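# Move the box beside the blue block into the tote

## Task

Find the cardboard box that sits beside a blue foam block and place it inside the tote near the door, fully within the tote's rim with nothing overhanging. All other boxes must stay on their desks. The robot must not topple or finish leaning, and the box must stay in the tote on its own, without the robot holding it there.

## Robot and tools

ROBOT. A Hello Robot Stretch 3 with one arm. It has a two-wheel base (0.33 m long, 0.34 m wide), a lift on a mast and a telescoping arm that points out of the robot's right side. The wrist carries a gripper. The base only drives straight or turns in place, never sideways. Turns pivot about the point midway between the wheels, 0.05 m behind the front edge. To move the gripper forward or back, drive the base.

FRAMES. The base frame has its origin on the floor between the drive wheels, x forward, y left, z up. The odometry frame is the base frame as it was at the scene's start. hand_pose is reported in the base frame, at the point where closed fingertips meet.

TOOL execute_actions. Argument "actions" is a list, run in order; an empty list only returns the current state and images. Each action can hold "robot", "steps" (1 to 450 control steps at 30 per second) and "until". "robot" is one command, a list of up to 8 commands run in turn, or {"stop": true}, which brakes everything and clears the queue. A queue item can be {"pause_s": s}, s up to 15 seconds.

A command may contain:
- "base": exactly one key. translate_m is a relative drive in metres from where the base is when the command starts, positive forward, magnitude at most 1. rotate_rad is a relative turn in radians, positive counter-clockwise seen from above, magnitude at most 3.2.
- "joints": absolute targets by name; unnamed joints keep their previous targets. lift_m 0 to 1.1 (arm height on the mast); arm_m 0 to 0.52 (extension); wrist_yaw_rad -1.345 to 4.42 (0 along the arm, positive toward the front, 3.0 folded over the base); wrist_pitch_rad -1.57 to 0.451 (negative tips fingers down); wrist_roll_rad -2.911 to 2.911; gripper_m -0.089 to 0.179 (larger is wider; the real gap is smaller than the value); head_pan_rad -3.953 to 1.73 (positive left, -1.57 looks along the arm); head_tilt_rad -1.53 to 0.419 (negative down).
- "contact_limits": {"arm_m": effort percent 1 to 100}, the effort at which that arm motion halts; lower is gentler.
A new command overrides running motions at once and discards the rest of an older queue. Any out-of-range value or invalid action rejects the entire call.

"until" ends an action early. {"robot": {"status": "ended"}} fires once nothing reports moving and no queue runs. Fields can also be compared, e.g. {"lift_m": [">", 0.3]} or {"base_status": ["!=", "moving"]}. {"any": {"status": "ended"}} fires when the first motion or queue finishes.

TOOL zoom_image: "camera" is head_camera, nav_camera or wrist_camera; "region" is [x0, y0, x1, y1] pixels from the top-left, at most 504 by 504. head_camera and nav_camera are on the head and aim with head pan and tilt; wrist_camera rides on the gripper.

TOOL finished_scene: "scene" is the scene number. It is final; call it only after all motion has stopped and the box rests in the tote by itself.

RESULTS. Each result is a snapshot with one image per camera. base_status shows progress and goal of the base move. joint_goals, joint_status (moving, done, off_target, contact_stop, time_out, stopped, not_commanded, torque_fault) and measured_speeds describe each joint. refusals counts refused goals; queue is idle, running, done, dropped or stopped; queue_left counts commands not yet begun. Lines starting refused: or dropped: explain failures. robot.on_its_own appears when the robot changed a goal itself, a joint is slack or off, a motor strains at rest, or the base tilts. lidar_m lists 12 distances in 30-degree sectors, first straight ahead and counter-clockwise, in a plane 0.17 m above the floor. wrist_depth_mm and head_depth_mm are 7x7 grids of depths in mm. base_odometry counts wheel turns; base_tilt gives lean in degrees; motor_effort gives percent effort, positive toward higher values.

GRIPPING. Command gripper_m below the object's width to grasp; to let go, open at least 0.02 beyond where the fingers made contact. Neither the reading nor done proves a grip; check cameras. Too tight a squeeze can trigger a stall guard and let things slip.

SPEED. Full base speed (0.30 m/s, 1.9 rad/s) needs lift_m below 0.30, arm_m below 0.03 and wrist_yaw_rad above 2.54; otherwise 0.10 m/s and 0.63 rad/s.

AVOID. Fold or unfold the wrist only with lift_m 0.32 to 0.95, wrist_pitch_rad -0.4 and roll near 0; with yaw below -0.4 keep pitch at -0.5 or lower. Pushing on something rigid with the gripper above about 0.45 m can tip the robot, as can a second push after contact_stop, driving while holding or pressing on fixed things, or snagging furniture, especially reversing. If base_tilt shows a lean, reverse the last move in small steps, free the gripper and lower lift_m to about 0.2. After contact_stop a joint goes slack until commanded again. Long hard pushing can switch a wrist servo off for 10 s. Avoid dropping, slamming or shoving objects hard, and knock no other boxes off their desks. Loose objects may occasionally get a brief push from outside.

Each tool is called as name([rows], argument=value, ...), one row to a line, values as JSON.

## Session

execute_actions(actions=[])

Scene clock: 0.00 s.
robot.base_odometry: x=+0.000 y=+0.000 heading=+0.000 (m, m, rad; robot's odometry frame)
robot.turned_by_wheels: +0.000 (rad since the last result)
robot.turned_by_imu: +0.000 (rad since the last result)
robot.base_tilt: forward=+1.7 right=+0.3 (deg)
robot.lidar_m: 0.99 0.76 0.75 0.80 1.56 1.51 1.29 1.00 0.98 1.04 1.52 1.83
robot.head_depth_mm: 2001 2137 2180 2172 1747 2168 1844 / 1987 2258 1837 1859 1804 1911 1868 / 1999 1529 1486 1504 1509 1534 1546 / 1976 1238 1249 1261 1272 1275 1292 / 1743 1069 1075 1082 1091 1104 1108 / 960 942 948 953 954 962 969 / 836 838 846 849 854 853 857
robot.base_status: not_commanded
robot.joint_positions: lift_m=+0.444 arm_m=-0.002 wrist_yaw_rad=+2.983 wrist_pitch_rad=-0.557 wrist_roll_rad=+0.009 gripper_m=+0.037 head_pan_rad=+0.015 head_tilt_rad=+0.000
robot.joint_goals: lift_m=+0.444 arm_m=-0.002 wrist_yaw_rad=+2.983 wrist_pitch_rad=-0.557 wrist_roll_rad=+0.009 gripper_m=+0.037 head_pan_rad=+0.015 head_tilt_rad=+0.000
robot.joint_status: lift_m=not_commanded arm_m=not_commanded wrist_yaw_rad=not_commanded wrist_pitch_rad=not_commanded wrist_roll_rad=not_commanded gripper_m=not_commanded head_pan_rad=not_commanded head_tilt_rad=not_commanded
robot.measured_speeds: translate_m=+0.000 rotate_rad=+0.000 lift_m=+0.000 arm_m=+0.000 wrist_yaw_rad=+0.000 wrist_pitch_rad=+0.000 wrist_roll_rad=+0.000 head_pan_rad=+0.000 head_tilt_rad=+0.000
robot: refusals=0 queue=idle queue_left=0
robot.motor_effort: left_wheel=-1 right_wheel=+0 lift_m=+21 arm_m=+1 wrist_yaw_rad=+0 wrist_pitch_rad=+4 wrist_roll_rad=+0 gripper_m=+0 head_pan_rad=+0 head_tilt_rad=+2 (%)
robot.hand_pose: x=+0.0112 y=+0.0593 z=+0.4270 quat_wxyz=(+0.249, +0.696, +0.139, +0.659) (m; robot's base frame)
robot.wrist_depth_mm: - - - 812 720 659 602 / - - - 922 788 717 640 / - - - - 887 768 704 / 853 880 897 902 904 832 754 / 742 744 770 764 747 760 751 / 640 646 - 644 650 655 655 / 558 569 - 590 557 578 579
pictures: head_camera (sideways: a quarter turn clockwise sets it upright), nav_camera (sideways: a quarter turn counterclockwise sets it upright), wrist_camera
Images, in order (width x height): head_camera 896x504, nav_camera 672x504, wrist_camera 644x364.

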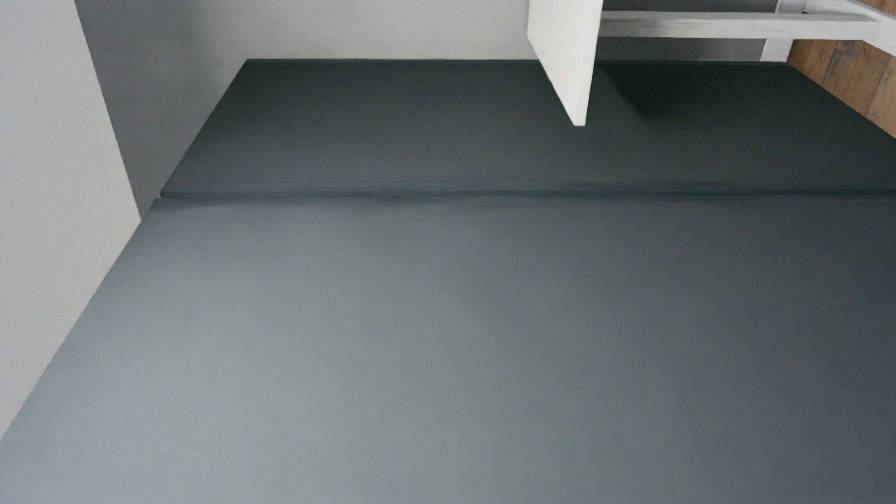

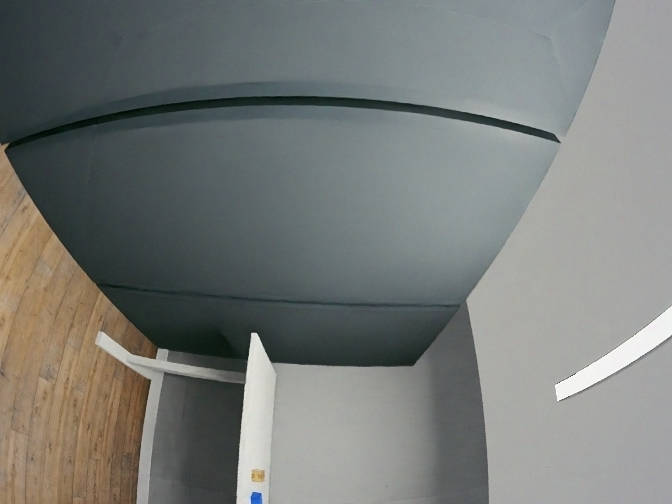

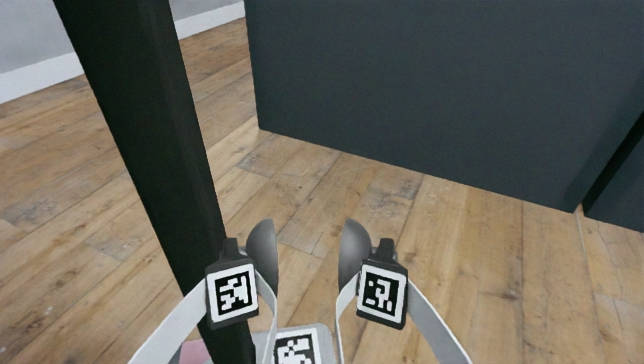

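execute_actions([
  {"robot":{"base":{"rotate_rad":-0.62},"joints":{"head_tilt_rad":-0.4,"head_pan_rad":-0.1,"lift_m":0.29,"wrist_pitch_rad":-0.4}},"steps":450,"until":{"robot":{"status":"ended"}}},
])

Scene clock: 46.30 s.
robot.base_odometry: x=+0.000 y=+0.000 heading=-0.620 (m, m, rad; robot's odometry frame)
robot.turned_by_wheels: -0.620 (rad since the last result)
robot.turned_by_imu: -0.615 (rad since the last result)
robot.base_tilt: forward=+1.7 right=+0.2 (deg)
robot.lidar_m: 2.22 1.08 0.78 0.75 0.78 1.59 1.51 1.41 1.02 0.98 1.01 1.37
robot.head_depth_mm: 1933 2067 1977 2270 2078 1648 1336 / 1927 2125 1919 2454 2138 1657 1335 / 1917 2076 2168 2469 2142 1661 1338 / 1895 2060 2142 2432 2154 1659 1345 / 1880 2022 1879 2401 2174 1661 1341 / 1867 2009 1903 2392 2177 1663 1347 / 1834 1997 1901 2285 2058 1672 1352
robot.base_status: done (rotate_rad -0.6198 of -0.6200)
robot.joint_positions: lift_m=+0.291 arm_m=-0.002 wrist_yaw_rad=+2.983 wrist_pitch_rad=-0.420 wrist_roll_rad=+0.009 gripper_m=+0.037 head_pan_rad=-0.093 head_tilt_rad=-0.395
robot.joint_goals: lift_m=+0.290 arm_m=-0.002 wrist_yaw_rad=+2.983 wrist_pitch_rad=-0.400 wrist_roll_rad=+0.009 gripper_m=+0.037 head_pan_rad=-0.100 head_tilt_rad=-0.400
robot.joint_status: lift_m=done arm_m=not_commanded wrist_yaw_rad=not_commanded wrist_pitch_rad=done wrist_roll_rad=not_commanded gripper_m=not_commanded head_pan_rad=done head_tilt_rad=done
robot.measured_speeds: translate_m=+0.000 rotate_rad=+0.000 lift_m=+0.000 arm_m=+0.000 wrist_yaw_rad=+0.000 wrist_pitch_rad=+0.000 wrist_roll_rad=+0.000 head_pan_rad=+0.000 head_tilt_rad=+0.000
robot: refusals=0 queue=done queue_left=0
robot.motor_effort: left_wheel=+3(7) right_wheel=-6(9) lift_m=+11(23) arm_m=+1(0) wrist_yaw_rad=+0(0) wrist_pitch_rad=+6(5) wrist_roll_rad=+0(0) gripper_m=-1(0) head_pan_rad=-3(12) head_tilt_rad=-1(18) (%)
robot.hand_pose: x=+0.0143 y=+0.0784 z=+0.3029 quat_wxyz=(+0.203, +0.704, +0.091, +0.675) (m; robot's base frame)
robot.wrist_depth_mm: 650 - 706 730 768 814 854 / 691 - 768 817 862 881 910 / 752 - 812 857 908 977 - / 794 - 827 808 834 834 841 / 643 641 674 656 653 645 657 / 535 531 - 542 558 542 544 / 457 - - 460 448 462 468
pictures: head_camera (sideways: a quarter turn clockwise sets it upright), nav_camera (sideways: a quarter turn counterclockwise sets it upright), wrist_camera
Images, in order (width x height): head_camera 896x504, nav_camera 672x504, wrist_camera 644x364.

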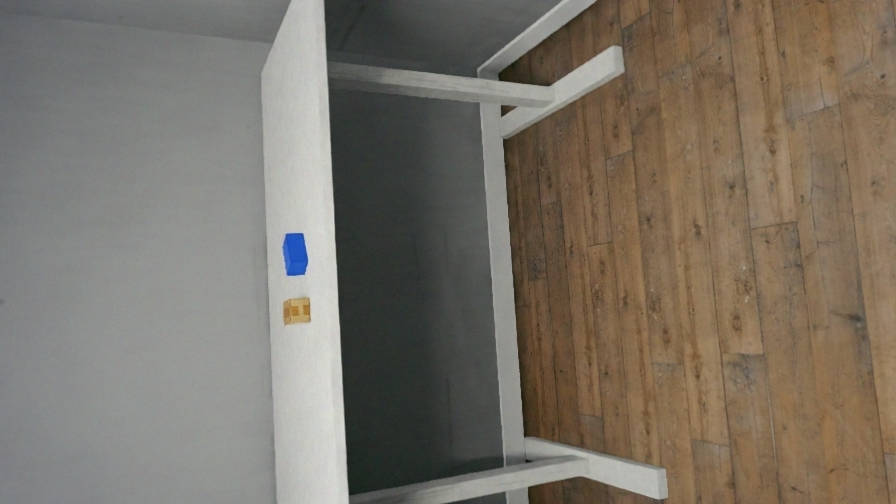

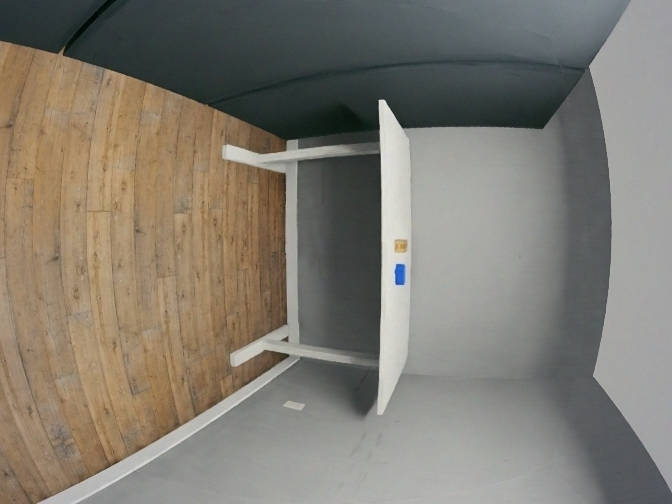

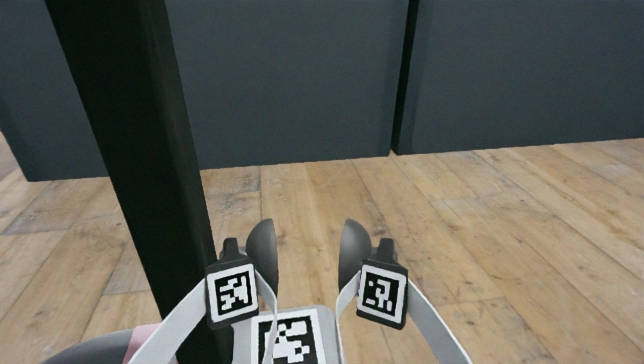

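zoom_image(camera="head_camera", region=[250, 220, 370, 340])

Region (250, 220, 370, 340) of head_camera's 896x504 image, scaled by 4.200, with more detail than that image has.

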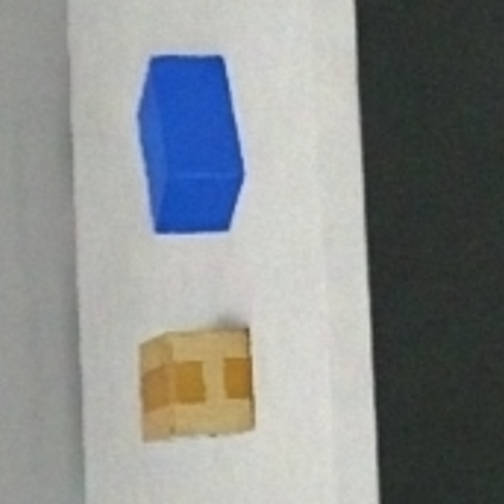

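execute_actions([
  {"robot":{"base":{"translate_m":0.93},"joints":{"head_pan_rad":-1.57,"head_tilt_rad":-0.5}},"steps":450,"until":{"robot":{"translate_m":[">=",0.8]}}},
  {"robot":{"joints":{"lift_m":0.985}},"steps":450,"until":{"robot":{"base_status":["!=","moving"]}}},
  {"robot":{"base":{"rotate_rad":1.60}},"steps":450,"until":{"robot":{"lift_m":[">",0.4]}}},
  {"robot":{"joints":{"wrist_yaw_rad":0.0,"gripper_m":0.12}},"steps":450,"until":{"robot":{"base_status":["!=","moving"]}}},
  {"robot":{"base":{"translate_m":0.02}},"steps":450,"until":{"robot":{"status":"ended"}}},
])

Scene clock: 79.00 s.
robot.base_odometry: x=+0.768 y=-0.524 heading=+0.980 (m, m, rad; robot's odometry frame)
robot.turned_by_wheels: +1.600 (rad since the last result)
robot.turned_by_imu: +1.579 (rad since the last result)
robot.base_tilt: forward=+1.7 right=+0.3 (deg)
robot.lidar_m: 0.74 0.77 1.06 2.43 1.39 1.02 0.98 1.03 1.11 1.30 0.97 0.77
robot.head_depth_mm: 1069 1177 1021 678 - - - / 1071 1185 1021 681 1613 - - / 1075 1183 1031 682 - - - / 1074 1178 1038 686 1651 1489 1260 / 1071 1180 1035 685 1641 1513 1264 / 1079 1185 1047 688 1692 1526 1261 / 1075 1184 1053 689 1647 1405 1264
robot.base_status: done (translate_m +0.0200 of +0.0200)
robot.joint_positions: lift_m=+0.984 arm_m=-0.002 wrist_yaw_rad=+0.002 wrist_pitch_rad=-0.419 wrist_roll_rad=+0.009 gripper_m=+0.120 head_pan_rad=-1.563 head_tilt_rad=-0.494
robot.joint_goals: lift_m=+0.985 arm_m=-0.002 wrist_yaw_rad=+0.000 wrist_pitch_rad=-0.400 wrist_roll_rad=+0.009 gripper_m=+0.120 head_pan_rad=-1.570 head_tilt_rad=-0.500
robot.joint_status: lift_m=done arm_m=not_commanded wrist_yaw_rad=done wrist_pitch_rad=done wrist_roll_rad=not_commanded gripper_m=done head_pan_rad=done head_tilt_rad=done
robot.measured_speeds: translate_m=+0.000 rotate_rad=+0.000 lift_m=+0.000 arm_m=+0.000 wrist_yaw_rad=+0.000 wrist_pitch_rad=+0.000 wrist_roll_rad=+0.000 head_pan_rad=+0.000 head_tilt_rad=+0.000
robot: refusals=0 queue=done queue_left=0
robot.motor_effort: left_wheel=-4(10) right_wheel=+6(11) lift_m=+30(31) arm_m=+0(0) wrist_yaw_rad=-2(6) wrist_pitch_rad=+6(6) wrist_roll_rad=+0(0) gripper_m=+0(90) head_pan_rad=-4(34) head_tilt_rad=-1(12) (%)
robot.hand_pose: x=-0.0210 y=-0.3672 z=+0.9968 quat_wxyz=(+0.689, +0.147, -0.694, -0.147) (m; robot's base frame)
robot.wrist_depth_mm: 925 950 984 967 967 959 942 / 641 658 675 684 679 707 724 / 427 433 439 439 447 447 460 / 320 321 321 325 328 329 333 / 917 849 - - - - 853 / 932 - - - - - - / 884 - - - - - -
pictures: head_camera (sideways: a quarter turn clockwise sets it upright), nav_camera (sideways: a quarter turn counterclockwise sets it upright), wrist_camera
Images, in order (width x height): head_camera 896x504, nav_camera 672x504, wrist_camera 644x364.

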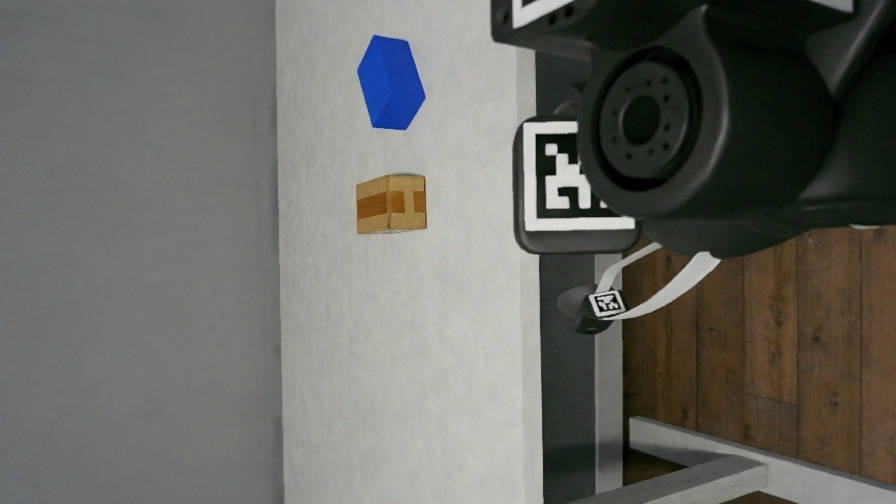

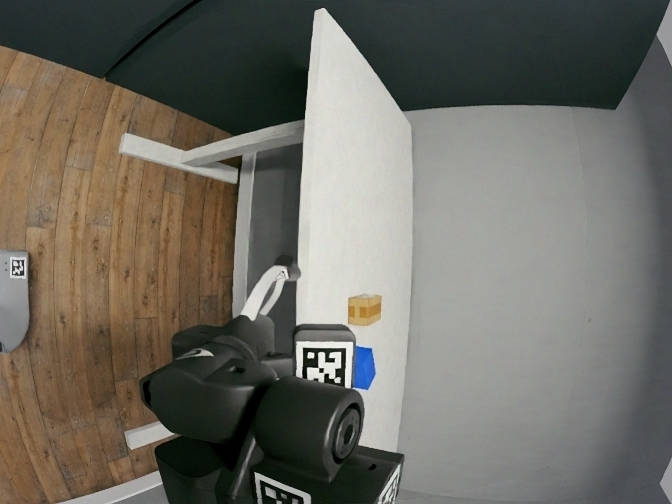

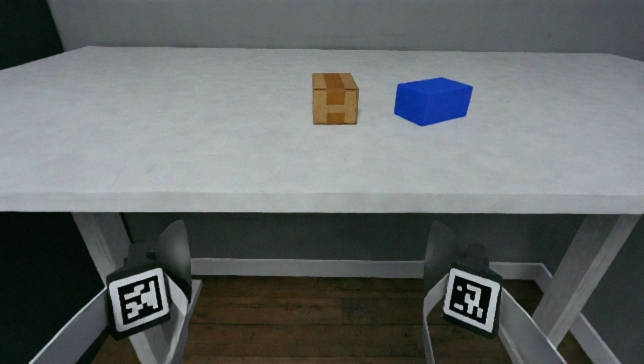

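execute_actions([
  {"robot":{"base":{"translate_m":-0.024},"joints":{"lift_m":0.968,"arm_m":0.27,"gripper_m":0.112}},"steps":450,"until":{"robot":{"status":"ended"}}},
])

Scene clock: 98.17 s.
robot.base_odometry: x=+0.755 y=-0.544 heading=+0.980 (m, m, rad; robot's odometry frame)
robot.turned_by_wheels: +0.000 (rad since the last result)
robot.turned_by_imu: -0.001 (rad since the last result)
robot.base_tilt: forward=+1.7 right=+0.2 (deg)
robot.lidar_m: 0.77 0.80 1.10 2.44 1.35 0.99 0.96 1.00 1.10 1.30 0.98 0.80
robot.head_depth_mm: 1070 1179 1225 646 1675 1500 1250 / 1072 1177 - 606 1666 1504 1250 / 1075 1184 - - 1676 1513 1262 / 1073 1185 1115 651 1694 1516 1264 / 1079 1176 1038 687 1689 1535 1263 / 1072 1187 1045 687 1681 1516 1254 / 1073 1189 1051 694 1683 1438 1265
robot.base_status: done (translate_m -0.0240 of -0.0240)
robot.joint_positions: lift_m=+0.969 arm_m=+0.270 wrist_yaw_rad=+0.001 wrist_pitch_rad=-0.419 wrist_roll_rad=+0.009 gripper_m=+0.112 head_pan_rad=-1.563 head_tilt_rad=-0.494
robot.joint_goals: lift_m=+0.968 arm_m=+0.270 wrist_yaw_rad=+0.000 wrist_pitch_rad=-0.400 wrist_roll_rad=+0.009 gripper_m=+0.112 head_pan_rad=-1.570 head_tilt_rad=-0.500
robot.joint_status: lift_m=done arm_m=done wrist_yaw_rad=done wrist_pitch_rad=done wrist_roll_rad=not_commanded gripper_m=done head_pan_rad=done head_tilt_rad=done
robot.measured_speeds: translate_m=+0.000 rotate_rad=+0.000 lift_m=+0.000 arm_m=+0.000 wrist_yaw_rad=+0.000 wrist_pitch_rad=+0.000 wrist_roll_rad=+0.000 head_pan_rad=+0.000 head_tilt_rad=+0.000
robot: refusals=0 queue=done queue_left=0
robot.motor_effort: left_wheel=-4(9) right_wheel=+5(7) lift_m=+11(30) arm_m=+5(5) wrist_yaw_rad=-2(3) wrist_pitch_rad=+6(6) wrist_roll_rad=+0(0) gripper_m=+1(45) head_pan_rad=-3(3) head_tilt_rad=-1(1) (%)
robot.hand_pose: x=-0.0212 y=-0.6389 z=+0.9811 quat_wxyz=(+0.689, +0.147, -0.694, -0.148) (m; robot's base frame)
robot.wrist_depth_mm: 713 709 717 722 710 707 722 / 582 590 591 616 612 626 639 / 380 388 392 392 400 401 413 / 284 287 289 196 280 214 271 / 230 231 230 202 234 215 237 / 190 - 192 193 194 199 196 / 168 159 164 164 166 166 167
pictures: head_camera (sideways: a quarter turn clockwise sets it upright), nav_camera (sideways: a quarter turn counterclockwise sets it upright), wrist_camera
Images, in order (width x height): head_camera 896x504, nav_camera 672x504, wrist_camera 644x364.

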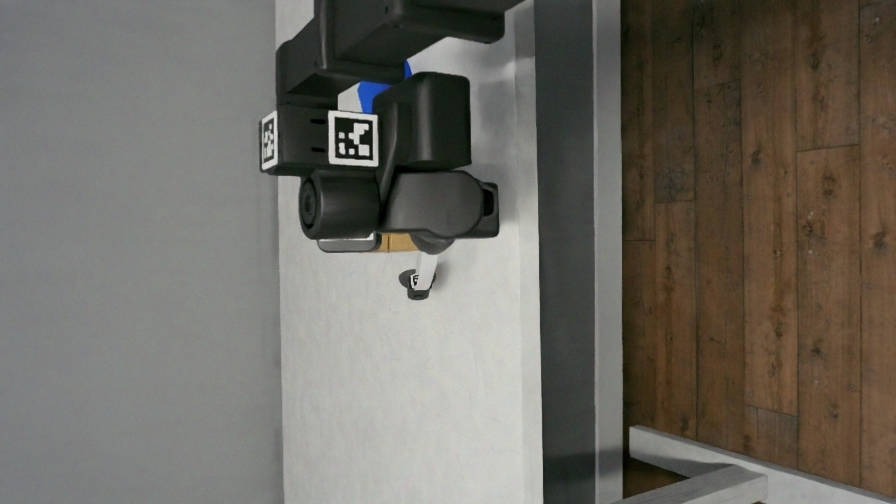

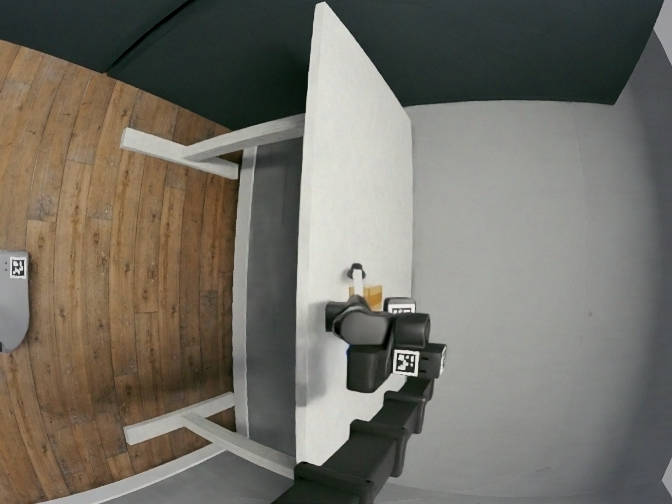

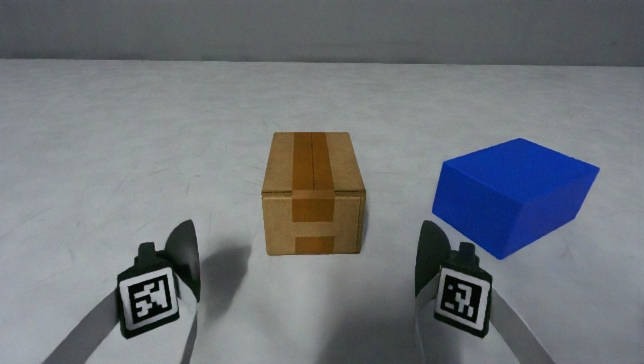

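execute_actions([
  {"robot":[{"joints":{"lift_m":0.962,"arm_m":0.345},"contact_limits":{"arm_m":25}},{"joints":{"gripper_m":0.03}},{"joints":{"lift_m":0.985,"head_pan_rad":1.6,"head_tilt_rad":-0.55}}],"steps":450,"until":{"robot":{"queue_left":["=",0],"lift_m":[">",0.983]}}},
])

Scene clock: 111.53 s.
robot.base_odometry: x=+0.755 y=-0.544 heading=+0.980 (m, m, rad; robot's odometry frame)
robot.turned_by_wheels: +0.000 (rad since the last result)
robot.turned_by_imu: -0.002 (rad since the last result)
robot.base_tilt: forward=+1.7 right=+0.2 (deg)
robot.lidar_m: 0.77 0.80 1.10 2.44 1.35 0.99 0.96 1.00 1.10 1.29 0.98 0.79
robot.head_depth_mm: 1003 1138 893 681 1297 1418 1220 / 913 1025 893 1346 1630 1419 1217 / 839 933 898 1211 1417 1462 1232 / 777 861 945 1090 1257 1415 1218 / 725 795 884 987 1126 1306 1227 / 686 748 816 907 1018 1163 1229 / 636 693 755 831 928 1045 1172
robot.base_status: done (translate_m -0.0240 of -0.0240)
robot.joint_positions: lift_m=+0.984 arm_m=+0.345 wrist_yaw_rad=+0.001 wrist_pitch_rad=-0.419 wrist_roll_rad=+0.009 gripper_m=+0.031 head_pan_rad=-0.645 head_tilt_rad=-0.543
robot.joint_goals: lift_m=+0.985 arm_m=+0.345 wrist_yaw_rad=+0.000 wrist_pitch_rad=-0.400 wrist_roll_rad=+0.009 gripper_m=+0.030 head_pan_rad=+1.600 head_tilt_rad=-0.550
robot.joint_status: lift_m=moving arm_m=done wrist_yaw_rad=done wrist_pitch_rad=done wrist_roll_rad=not_commanded gripper_m=done head_pan_rad=moving head_tilt_rad=moving
robot.measured_speeds: translate_m=+0.000 rotate_rad=+0.000 lift_m=+0.019 arm_m=+0.000 wrist_yaw_rad=+0.000 wrist_pitch_rad=+0.000 wrist_roll_rad=+0.000 head_pan_rad=+2.158 head_tilt_rad=+0.000
robot: refusals=0 queue=running queue_left=0
robot.motor_effort: left_wheel=-4(4) right_wheel=+4(5) lift_m=+30(32) arm_m=+5(6) wrist_yaw_rad=-2(1) wrist_pitch_rad=+6(6) wrist_roll_rad=+0(0) gripper_m=-21(100) head_pan_rad=+33(34) head_tilt_rad=-3(7) (%)
robot.contact_limits: arm_m 25 (drawing in: default 29, maximum 48; extending or still: default 41, maximum 66)
robot.hand_pose: x=-0.0212 y=-0.7140 z=+0.9962 quat_wxyz=(+0.689, +0.147, -0.694, -0.148) (m; robot's base frame)
robot.wrist_depth_mm: 648 653 643 637 629 635 644 / 631 637 651 671 659 678 657 / 412 422 427 435 441 440 452 / 313 317 320 320 326 329 330 / 249 254 252 163 265 247 190 / 209 209 125 125 - 168 157 / 179 176 131 129 177 168 145
pictures: head_camera (sideways: a quarter turn clockwise sets it upright), nav_camera (sideways: a quarter turn counterclockwise sets it upright), wrist_camera
Images, in order (width x height): head_camera 896x504, nav_camera 672x504, wrist_camera 644x364.

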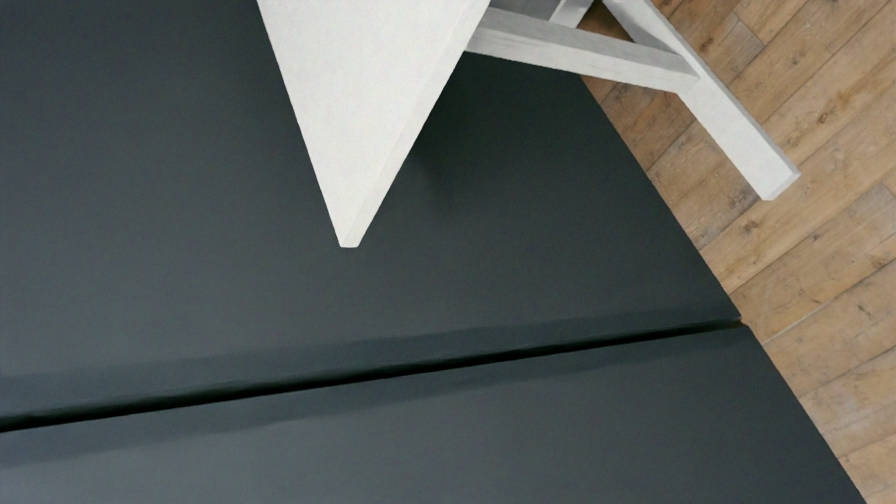

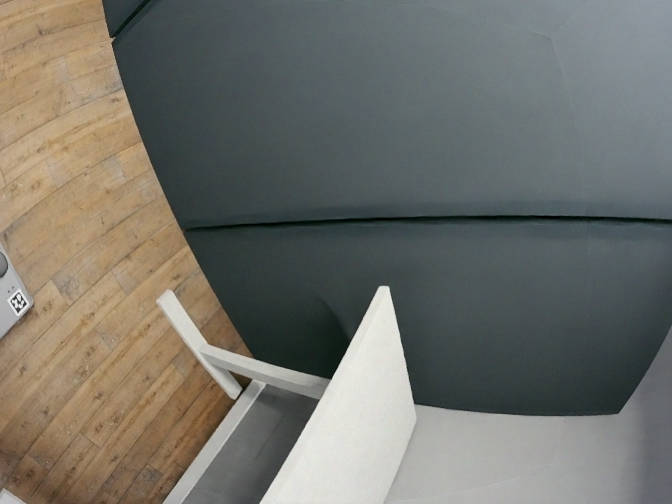

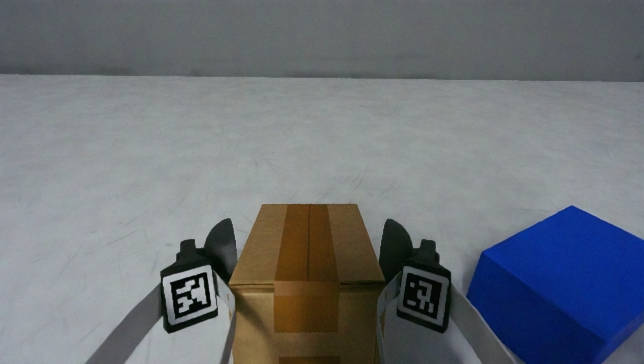

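execute_actions([
  {"robot":[{"joints":{"lift_m":0.962}},{"joints":{"gripper_m":0.112}}],"steps":450,"until":{"robot":{"status":"ended"}}},
  {"robot":{"joints":{"lift_m":1.08}},"steps":450,"until":{"robot":{"lift_m":[">",1.03]}}},
  {"robot":{"joints":{"arm_m":0.445}},"steps":450,"until":{"robot":{"lift_m":[">",1.06]}}},
  {"robot":{"joints":{"wrist_pitch_rad":-0.95}},"steps":450,"until":{"robot":{"status":"ended"}}},
])

Scene clock: 156.67 s.
robot.base_odometry: x=+0.755 y=-0.544 heading=+0.980 (m, m, rad; robot's odometry frame)
robot.turned_by_wheels: +0.000 (rad since the last result)
robot.turned_by_imu: -0.002 (rad since the last result)
robot.base_tilt: forward=+1.6 right=+0.2 (deg)
robot.lidar_m: 0.77 0.80 1.10 2.44 1.35 1.00 0.96 1.00 1.10 1.30 0.98 0.80
robot.head_depth_mm: 2067 2299 2572 2311 1801 1453 1223 / 2094 2303 2605 2350 1801 1453 1218 / 2069 2302 2562 2329 1803 1461 1228 / 2081 2308 2590 2360 1813 1467 1234 / 2052 2297 2549 2346 1804 1466 1234 / 2077 2271 2575 2291 1817 1467 1250 / 2079 - - 2313 1878 - -
robot.base_status: done (translate_m -0.0240 of -0.0240)
robot.joint_positions: lift_m=+1.079 arm_m=+0.445 wrist_yaw_rad=+0.001 wrist_pitch_rad=-0.955 wrist_roll_rad=+0.009 gripper_m=+0.112 head_pan_rad=+1.593 head_tilt_rad=-0.543
robot.joint_goals: lift_m=+1.080 arm_m=+0.445 wrist_yaw_rad=+0.000 wrist_pitch_rad=-0.950 wrist_roll_rad=+0.009 gripper_m=+0.112 head_pan_rad=+1.600 head_tilt_rad=-0.550
robot.joint_status: lift_m=done arm_m=done wrist_yaw_rad=done wrist_pitch_rad=done wrist_roll_rad=not_commanded gripper_m=done head_pan_rad=done head_tilt_rad=done
robot.measured_speeds: translate_m=+0.000 rotate_rad=+0.000 lift_m=+0.000 arm_m=+0.000 wrist_yaw_rad=+0.000 wrist_pitch_rad=+0.000 wrist_roll_rad=+0.000 head_pan_rad=+0.000 head_tilt_rad=+0.000
robot: refusals=0 queue=done queue_left=0
robot.motor_effort: left_wheel=-4(4) right_wheel=+4(5) lift_m=+30(32) arm_m=+4(5) wrist_yaw_rad=-2(1) wrist_pitch_rad=+2(6) wrist_roll_rad=+0(0) gripper_m=+1(88) head_pan_rad=+3(32) head_tilt_rad=-3(4) (%)
robot.hand_pose: x=-0.0214 y=-0.7181 z=+0.9950 quat_wxyz=(+0.626, +0.324, -0.630, -0.326) (m; robot's base frame)
robot.wrist_depth_mm: 310 312 314 317 322 324 327 / 277 281 282 285 289 291 293 / 254 254 258 259 262 264 268 / 235 235 236 182 240 242 244 / 216 218 216 167 222 219 177 / 200 - 197 155 205 165 163 / 189 186 184 147 191 187 156
pictures: head_camera (sideways: a quarter turn clockwise sets it upright), nav_camera (sideways: a quarter turn counterclockwise sets it upright), wrist_camera
Images, in order (width x height): head_camera 896x504, nav_camera 672x504, wrist_camera 644x364.

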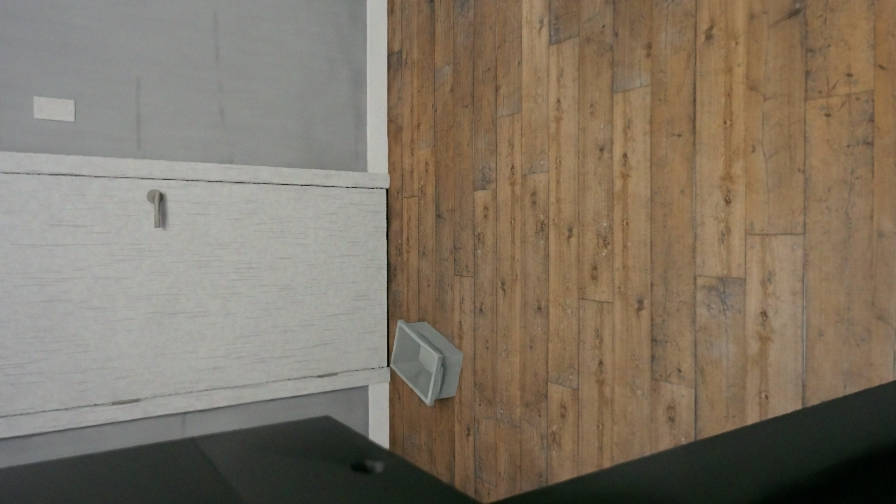

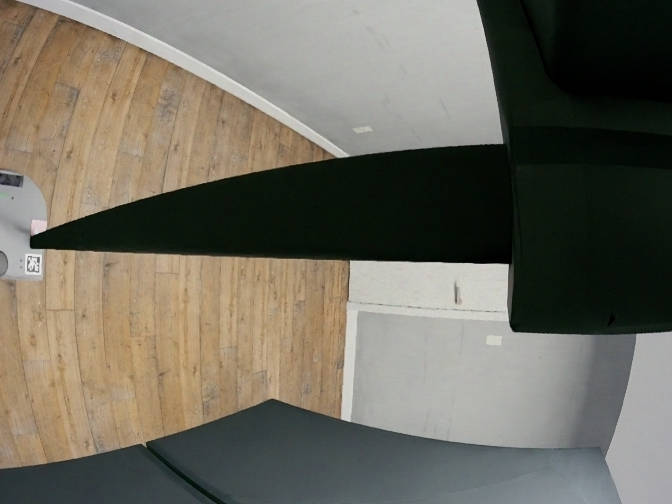

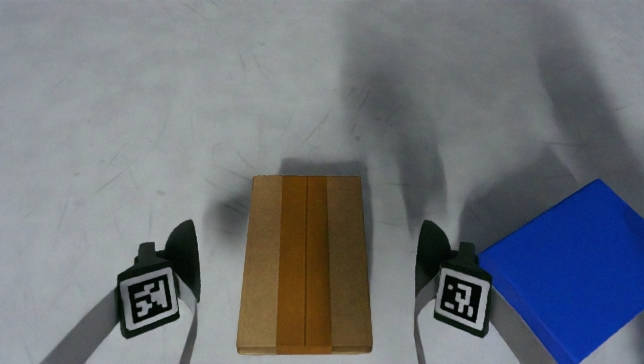

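execute_actions([
  {"robot":[{"joints":{"lift_m":1.059}},{"joints":{"gripper_m":0.03}},{"joints":{"lift_m":1.082}}],"steps":450,"until":{"robot":{"status":"ended"}}},
])

Scene clock: 170.23 s.
robot.base_odometry: x=+0.755 y=-0.544 heading=+0.980 (m, m, rad; robot's odometry frame)
robot.turned_by_wheels: +0.000 (rad since the last result)
robot.turned_by_imu: -0.001 (rad since the last result)
robot.base_tilt: forward=+1.7 right=+0.2 (deg)
robot.lidar_m: 0.77 0.80 1.10 2.44 1.35 0.99 0.96 1.00 1.10 1.30 0.98 0.80
robot.head_depth_mm: 2098 2322 2598 2338 1790 1457 1223 / 2063 2282 2574 2336 1789 1451 1223 / 2048 2277 2567 2383 1815 1452 1234 / 2070 2302 2589 2359 1810 1466 1233 / 2076 2324 2593 2367 1810 1456 1227 / 2092 2323 2612 2296 1822 1471 1254 / 2083 - - 2295 1886 - -
robot.base_status: done (translate_m -0.0240 of -0.0240)
robot.joint_positions: lift_m=+1.081 arm_m=+0.445 wrist_yaw_rad=+0.001 wrist_pitch_rad=-0.960 wrist_roll_rad=+0.009 gripper_m=+0.031 head_pan_rad=+1.593 head_tilt_rad=-0.543
robot.joint_goals: lift_m=+1.082 arm_m=+0.445 wrist_yaw_rad=+0.000 wrist_pitch_rad=-0.950 wrist_roll_rad=+0.009 gripper_m=+0.030 head_pan_rad=+1.600 head_tilt_rad=-0.550
robot.joint_status: lift_m=done arm_m=done wrist_yaw_rad=done wrist_pitch_rad=done wrist_roll_rad=not_commanded gripper_m=done head_pan_rad=done head_tilt_rad=done
robot.measured_speeds: translate_m=+0.000 rotate_rad=+0.000 lift_m=+0.000 arm_m=+0.000 wrist_yaw_rad=+0.000 wrist_pitch_rad=+0.000 wrist_roll_rad=+0.000 head_pan_rad=+0.000 head_tilt_rad=+0.000
robot: refusals=0 queue=done queue_left=0
robot.motor_effort: left_wheel=-3(4) right_wheel=+5(5) lift_m=+31(34) arm_m=+5(5) wrist_yaw_rad=-1(2) wrist_pitch_rad=+3(3) wrist_roll_rad=+0(0) gripper_m=-17(98) head_pan_rad=+2(2) head_tilt_rad=-2(2) (%)
robot.hand_pose: x=-0.0214 y=-0.7169 z=+0.9963 quat_wxyz=(+0.625, +0.326, -0.629, -0.328) (m; robot's base frame)
robot.wrist_depth_mm: 307 312 315 317 321 325 327 / 279 282 283 286 289 291 294 / 254 256 259 258 261 265 267 / 235 237 234 156 240 243 244 / 217 217 147 144 224 182 176 / 202 202 134 134 - 168 164 / 189 189 127 126 190 178 158
pictures: head_camera (sideways: a quarter turn clockwise sets it upright), nav_camera (sideways: a quarter turn counterclockwise sets it upright), wrist_camera
Images, in order (width x height): head_camera 896x504, nav_camera 672x504, wrist_camera 644x364.

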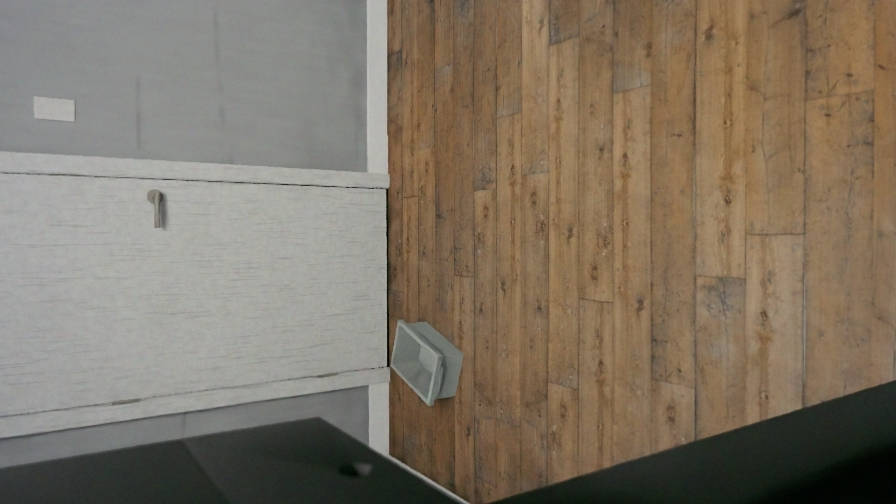

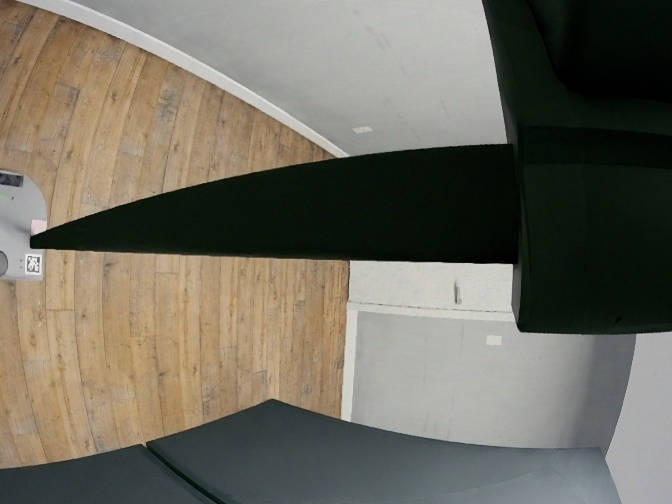

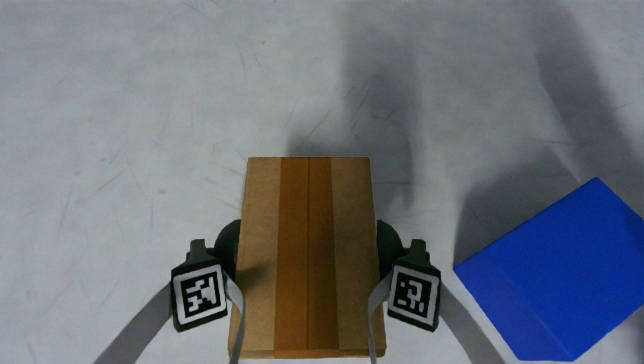

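zoom_image(camera="head_camera", region=[370, 300, 490, 420])

Region (370, 300, 490, 420) of head_camera's 896x504 image, scaled by 4.200, with more detail than that image has.

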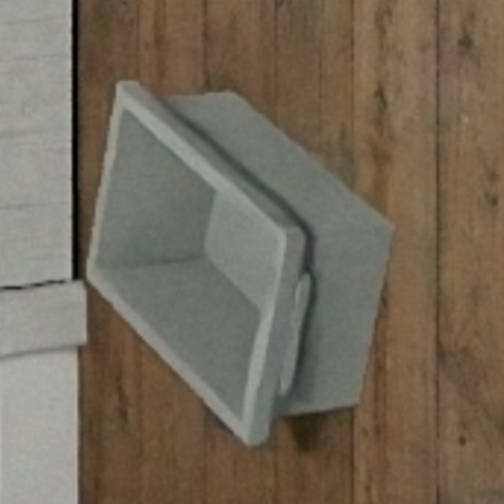

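execute_actions([
  {"robot":{"joints":{"arm_m":0.0,"gripper_m":0.024,"head_pan_rad":0.0,"head_tilt_rad":-0.8}},"steps":450,"until":{"robot":{"arm_m":["<",0.12]}}},
  {"robot":{"base":{"rotate_rad":1.812},"joints":{"lift_m":0.29}},"steps":450,"until":{"robot":{"rotate_rad":[">",0.5],"arm_m":["<",0.02]}}},
  {"robot":{"joints":{"wrist_pitch_rad":-0.42}},"steps":450,"until":{"robot":{"lift_m":["<",0.9],"wrist_pitch_rad":[">",-0.5]}}},
  {"robot":{"joints":{"wrist_yaw_rad":2.6}},"steps":450,"until":{"robot":{"base_status":["!=","moving"]}}},
  {"robot":{"base":{"translate_m":0.35}},"steps":450,"until":{"robot":{"lift_m":["<",0.296],"wrist_yaw_rad":[">",2.57],"translate_m":[">=",0.25]}}},
  {"robot":{"base":{"translate_m":1.0}},"steps":450,"until":{"robot":{"x":["<",0.19]}}},
  {"robot":{"base":{"translate_m":0.9}},"steps":450,"until":{"robot":{"status":"ended"}}},
])

Scene clock: 258.73 s.
robot.base_odometry: x=-0.657 y=-0.029 heading=+2.792 (m, m, rad; robot's odometry frame)
robot.turned_by_wheels: +1.812 (rad since the last result)
robot.turned_by_imu: +1.787 (rad since the last result)
robot.base_tilt: forward=+1.7 right=+0.3 (deg)
robot.lidar_m: 0.99 0.71 0.61 0.61 0.69 1.17 2.36 1.32 1.12 1.12 1.15 0.99
robot.head_depth_mm: 802 923 1077 1299 1469 1267 1116 / 828 948 1116 1362 1459 1273 1115 / 845 977 1152 1402 1463 1284 1116 / 861 996 1199 1469 1461 1256 1118 / 904 1057 1249 1559 1483 1274 1122 / 928 1082 1303 1503 1453 1291 1127 / 943 1046 1120 1200 1287 1263 1130
robot.base_status: done (translate_m +0.9000 of +0.9000)
robot.joint_positions: lift_m=+0.291 arm_m=+0.000 wrist_yaw_rad=+2.598 wrist_pitch_rad=-0.447 wrist_roll_rad=+0.009 gripper_m=+0.025 head_pan_rad=+0.007 head_tilt_rad=-0.791
robot.joint_goals: lift_m=+0.290 arm_m=+0.000 wrist_yaw_rad=+2.600 wrist_pitch_rad=-0.420 wrist_roll_rad=+0.009 gripper_m=+0.024 head_pan_rad=+0.000 head_tilt_rad=-0.800
robot.joint_status: lift_m=done arm_m=done wrist_yaw_rad=done wrist_pitch_rad=done wrist_roll_rad=not_commanded gripper_m=done head_pan_rad=done head_tilt_rad=done
robot.measured_speeds: translate_m=+0.000 rotate_rad=+0.000 lift_m=+0.000 arm_m=+0.000 wrist_yaw_rad=+0.000 wrist_pitch_rad=+0.000 wrist_roll_rad=+0.000 head_pan_rad=+0.000 head_tilt_rad=+0.000
robot: refusals=0 queue=done queue_left=0
robot.motor_effort: left_wheel=-4(8) right_wheel=+5(15) lift_m=+12(31) arm_m=-3(4) wrist_yaw_rad=+2(5) wrist_pitch_rad=+8(10) wrist_roll_rad=+0(0) gripper_m=-19(52) head_pan_rad=-3(35) head_tilt_rad=-3(19) (%)
robot.hand_pose: x=+0.0928 y=+0.0436 z=+0.2968 quat_wxyz=(+0.336, +0.709, -0.035, +0.619) (m; robot's base frame)
robot.wrist_depth_mm: 510 541 589 628 688 757 807 / 557 589 626 689 759 828 869 / 585 627 678 742 818 895 879 / 624 669 713 156 789 779 794 / 607 618 147 144 625 611 512 / 521 524 134 133 - 516 438 / 460 - 124 125 437 454 410
pictures: head_camera (sideways: a quarter turn clockwise sets it upright), nav_camera (sideways: a quarter turn counterclockwise sets it upright), wrist_camera
Images, in order (width x height): head_camera 896x504, nav_camera 672x504, wrist_camera 644x364.

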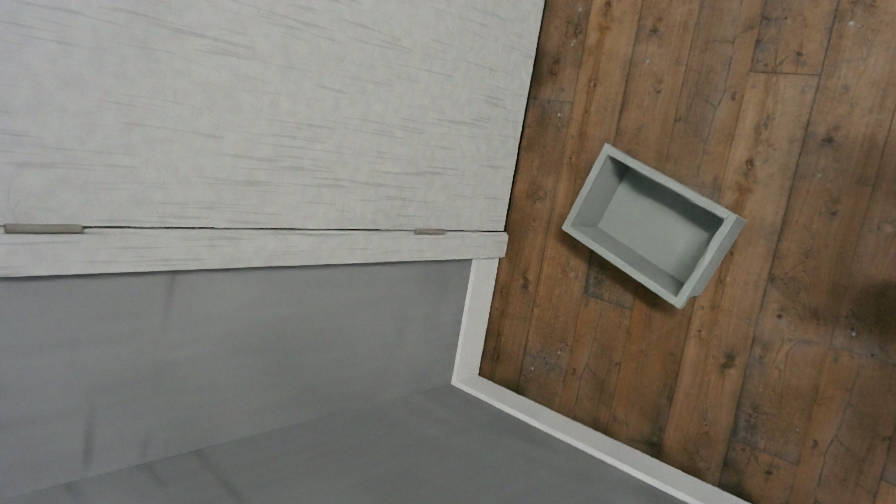

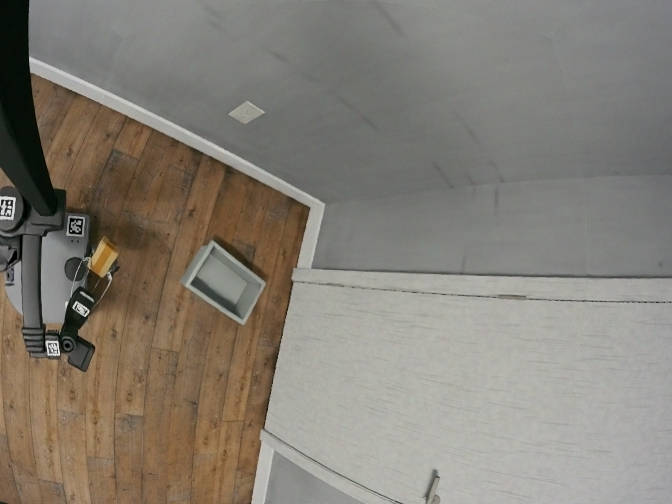

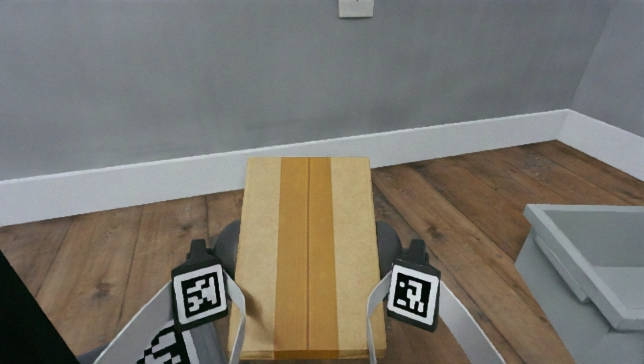

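execute_actions([
  {"robot":{"base":{"rotate_rad":1.453},"joints":{"lift_m":0.34,"head_pan_rad":-1.57,"head_tilt_rad":-1.0}},"steps":450,"until":{"robot":{"lift_m":[">",0.32]}}},
  {"robot":{"joints":{"wrist_yaw_rad":1.157,"arm_m":0.408}},"steps":450,"until":{"robot":{"arm_m":[">",0.15]}}},
  {"robot":{"joints":{"wrist_pitch_rad":-1.15}},"steps":450,"until":{"robot":{"status":"ended"}}},
])

Scene clock: 283.23 s.
robot.base_odometry: x=-0.657 y=-0.029 heading=-2.039 (m, m, rad; robot's odometry frame)
robot.turned_by_wheels: +1.453 (rad since the last result)
robot.turned_by_imu: +1.435 (rad since the last result)
robot.base_tilt: forward=+1.7 right=+0.3 (deg)
robot.lidar_m: 0.61 0.65 0.98 2.34 1.44 1.14 1.12 1.29 1.00 0.99 0.78 0.61
robot.head_depth_mm: 893 1071 1339 1482 1321 1197 1103 / 906 1092 1359 1496 1328 1200 - / 920 1101 1387 1468 1329 1210 - / 930 1118 1402 1428 1317 1228 1113 / 935 1135 1454 1495 1321 1208 1108 / 969 1173 1495 1505 1343 1209 1096 / 982 1187 1403 1433 1330 1205 1103
robot.base_status: done (rotate_rad +1.4528 of +1.4530)
robot.joint_positions: lift_m=+0.339 arm_m=+0.408 wrist_yaw_rad=+1.158 wrist_pitch_rad=-1.154 wrist_roll_rad=+0.009 gripper_m=+0.025 head_pan_rad=-1.563 head_tilt_rad=-0.988
robot.joint_goals: lift_m=+0.340 arm_m=+0.408 wrist_yaw_rad=+1.157 wrist_pitch_rad=-1.150 wrist_roll_rad=+0.009 gripper_m=+0.024 head_pan_rad=-1.570 head_tilt_rad=-1.000
robot.joint_status: lift_m=done arm_m=done wrist_yaw_rad=done wrist_pitch_rad=done wrist_roll_rad=not_commanded gripper_m=done head_pan_rad=done head_tilt_rad=done
robot.measured_speeds: translate_m=+0.000 rotate_rad=+0.000 lift_m=+0.000 arm_m=+0.000 wrist_yaw_rad=+0.000 wrist_pitch_rad=+0.000 wrist_roll_rad=+0.000 head_pan_rad=+0.000 head_tilt_rad=+0.000
robot: refusals=0 queue=done queue_left=0
robot.motor_effort: left_wheel=-4(9) right_wheel=+5(12) lift_m=+31(32) arm_m=+5(4) wrist_yaw_rad=+0(5) wrist_pitch_rad=+1(9) wrist_roll_rad=+0(0) gripper_m=-19(20) head_pan_rad=-4(34) head_tilt_rad=-4(17) (%)
robot.hand_pose: x=+0.0533 y=-0.5856 z=+0.2340 quat_wxyz=(+0.706, +0.647, -0.288, -0.002) (m; robot's base frame)
robot.wrist_depth_mm: 479 483 488 489 497 499 412 / 455 457 463 464 470 469 413 / 436 438 439 445 452 449 445 / 415 419 299 156 345 429 424 / 397 391 147 144 397 401 413 / 377 375 134 134 - 322 392 / 366 297 127 125 366 368 379
pictures: head_camera (sideways: a quarter turn clockwise sets it upright), nav_camera (sideways: a quarter turn counterclockwise sets it upright), wrist_camera
Images, in order (width x height): head_camera 896x504, nav_camera 672x504, wrist_camera 644x364.

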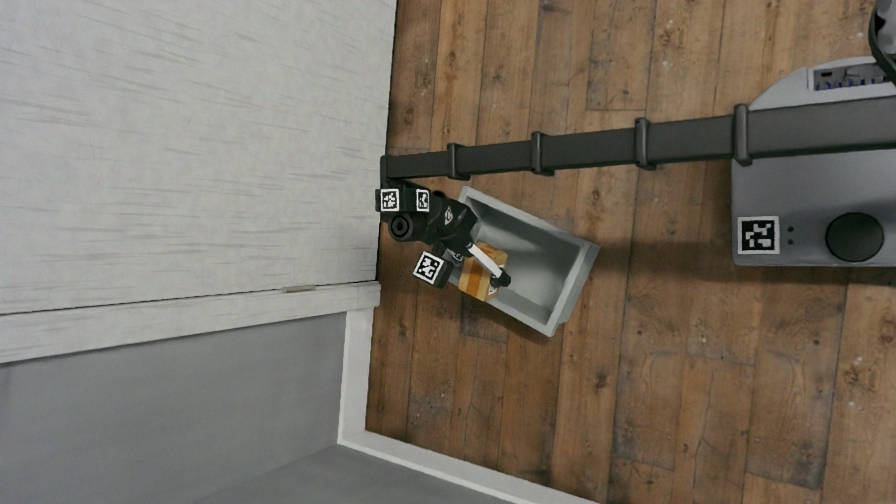

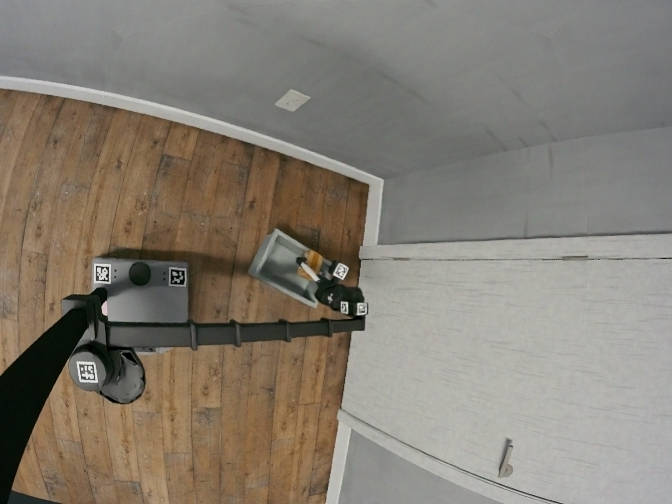

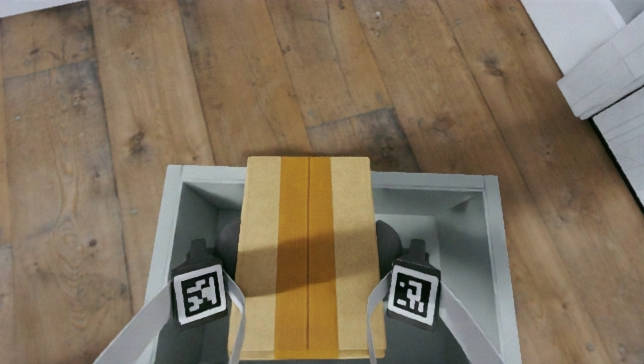

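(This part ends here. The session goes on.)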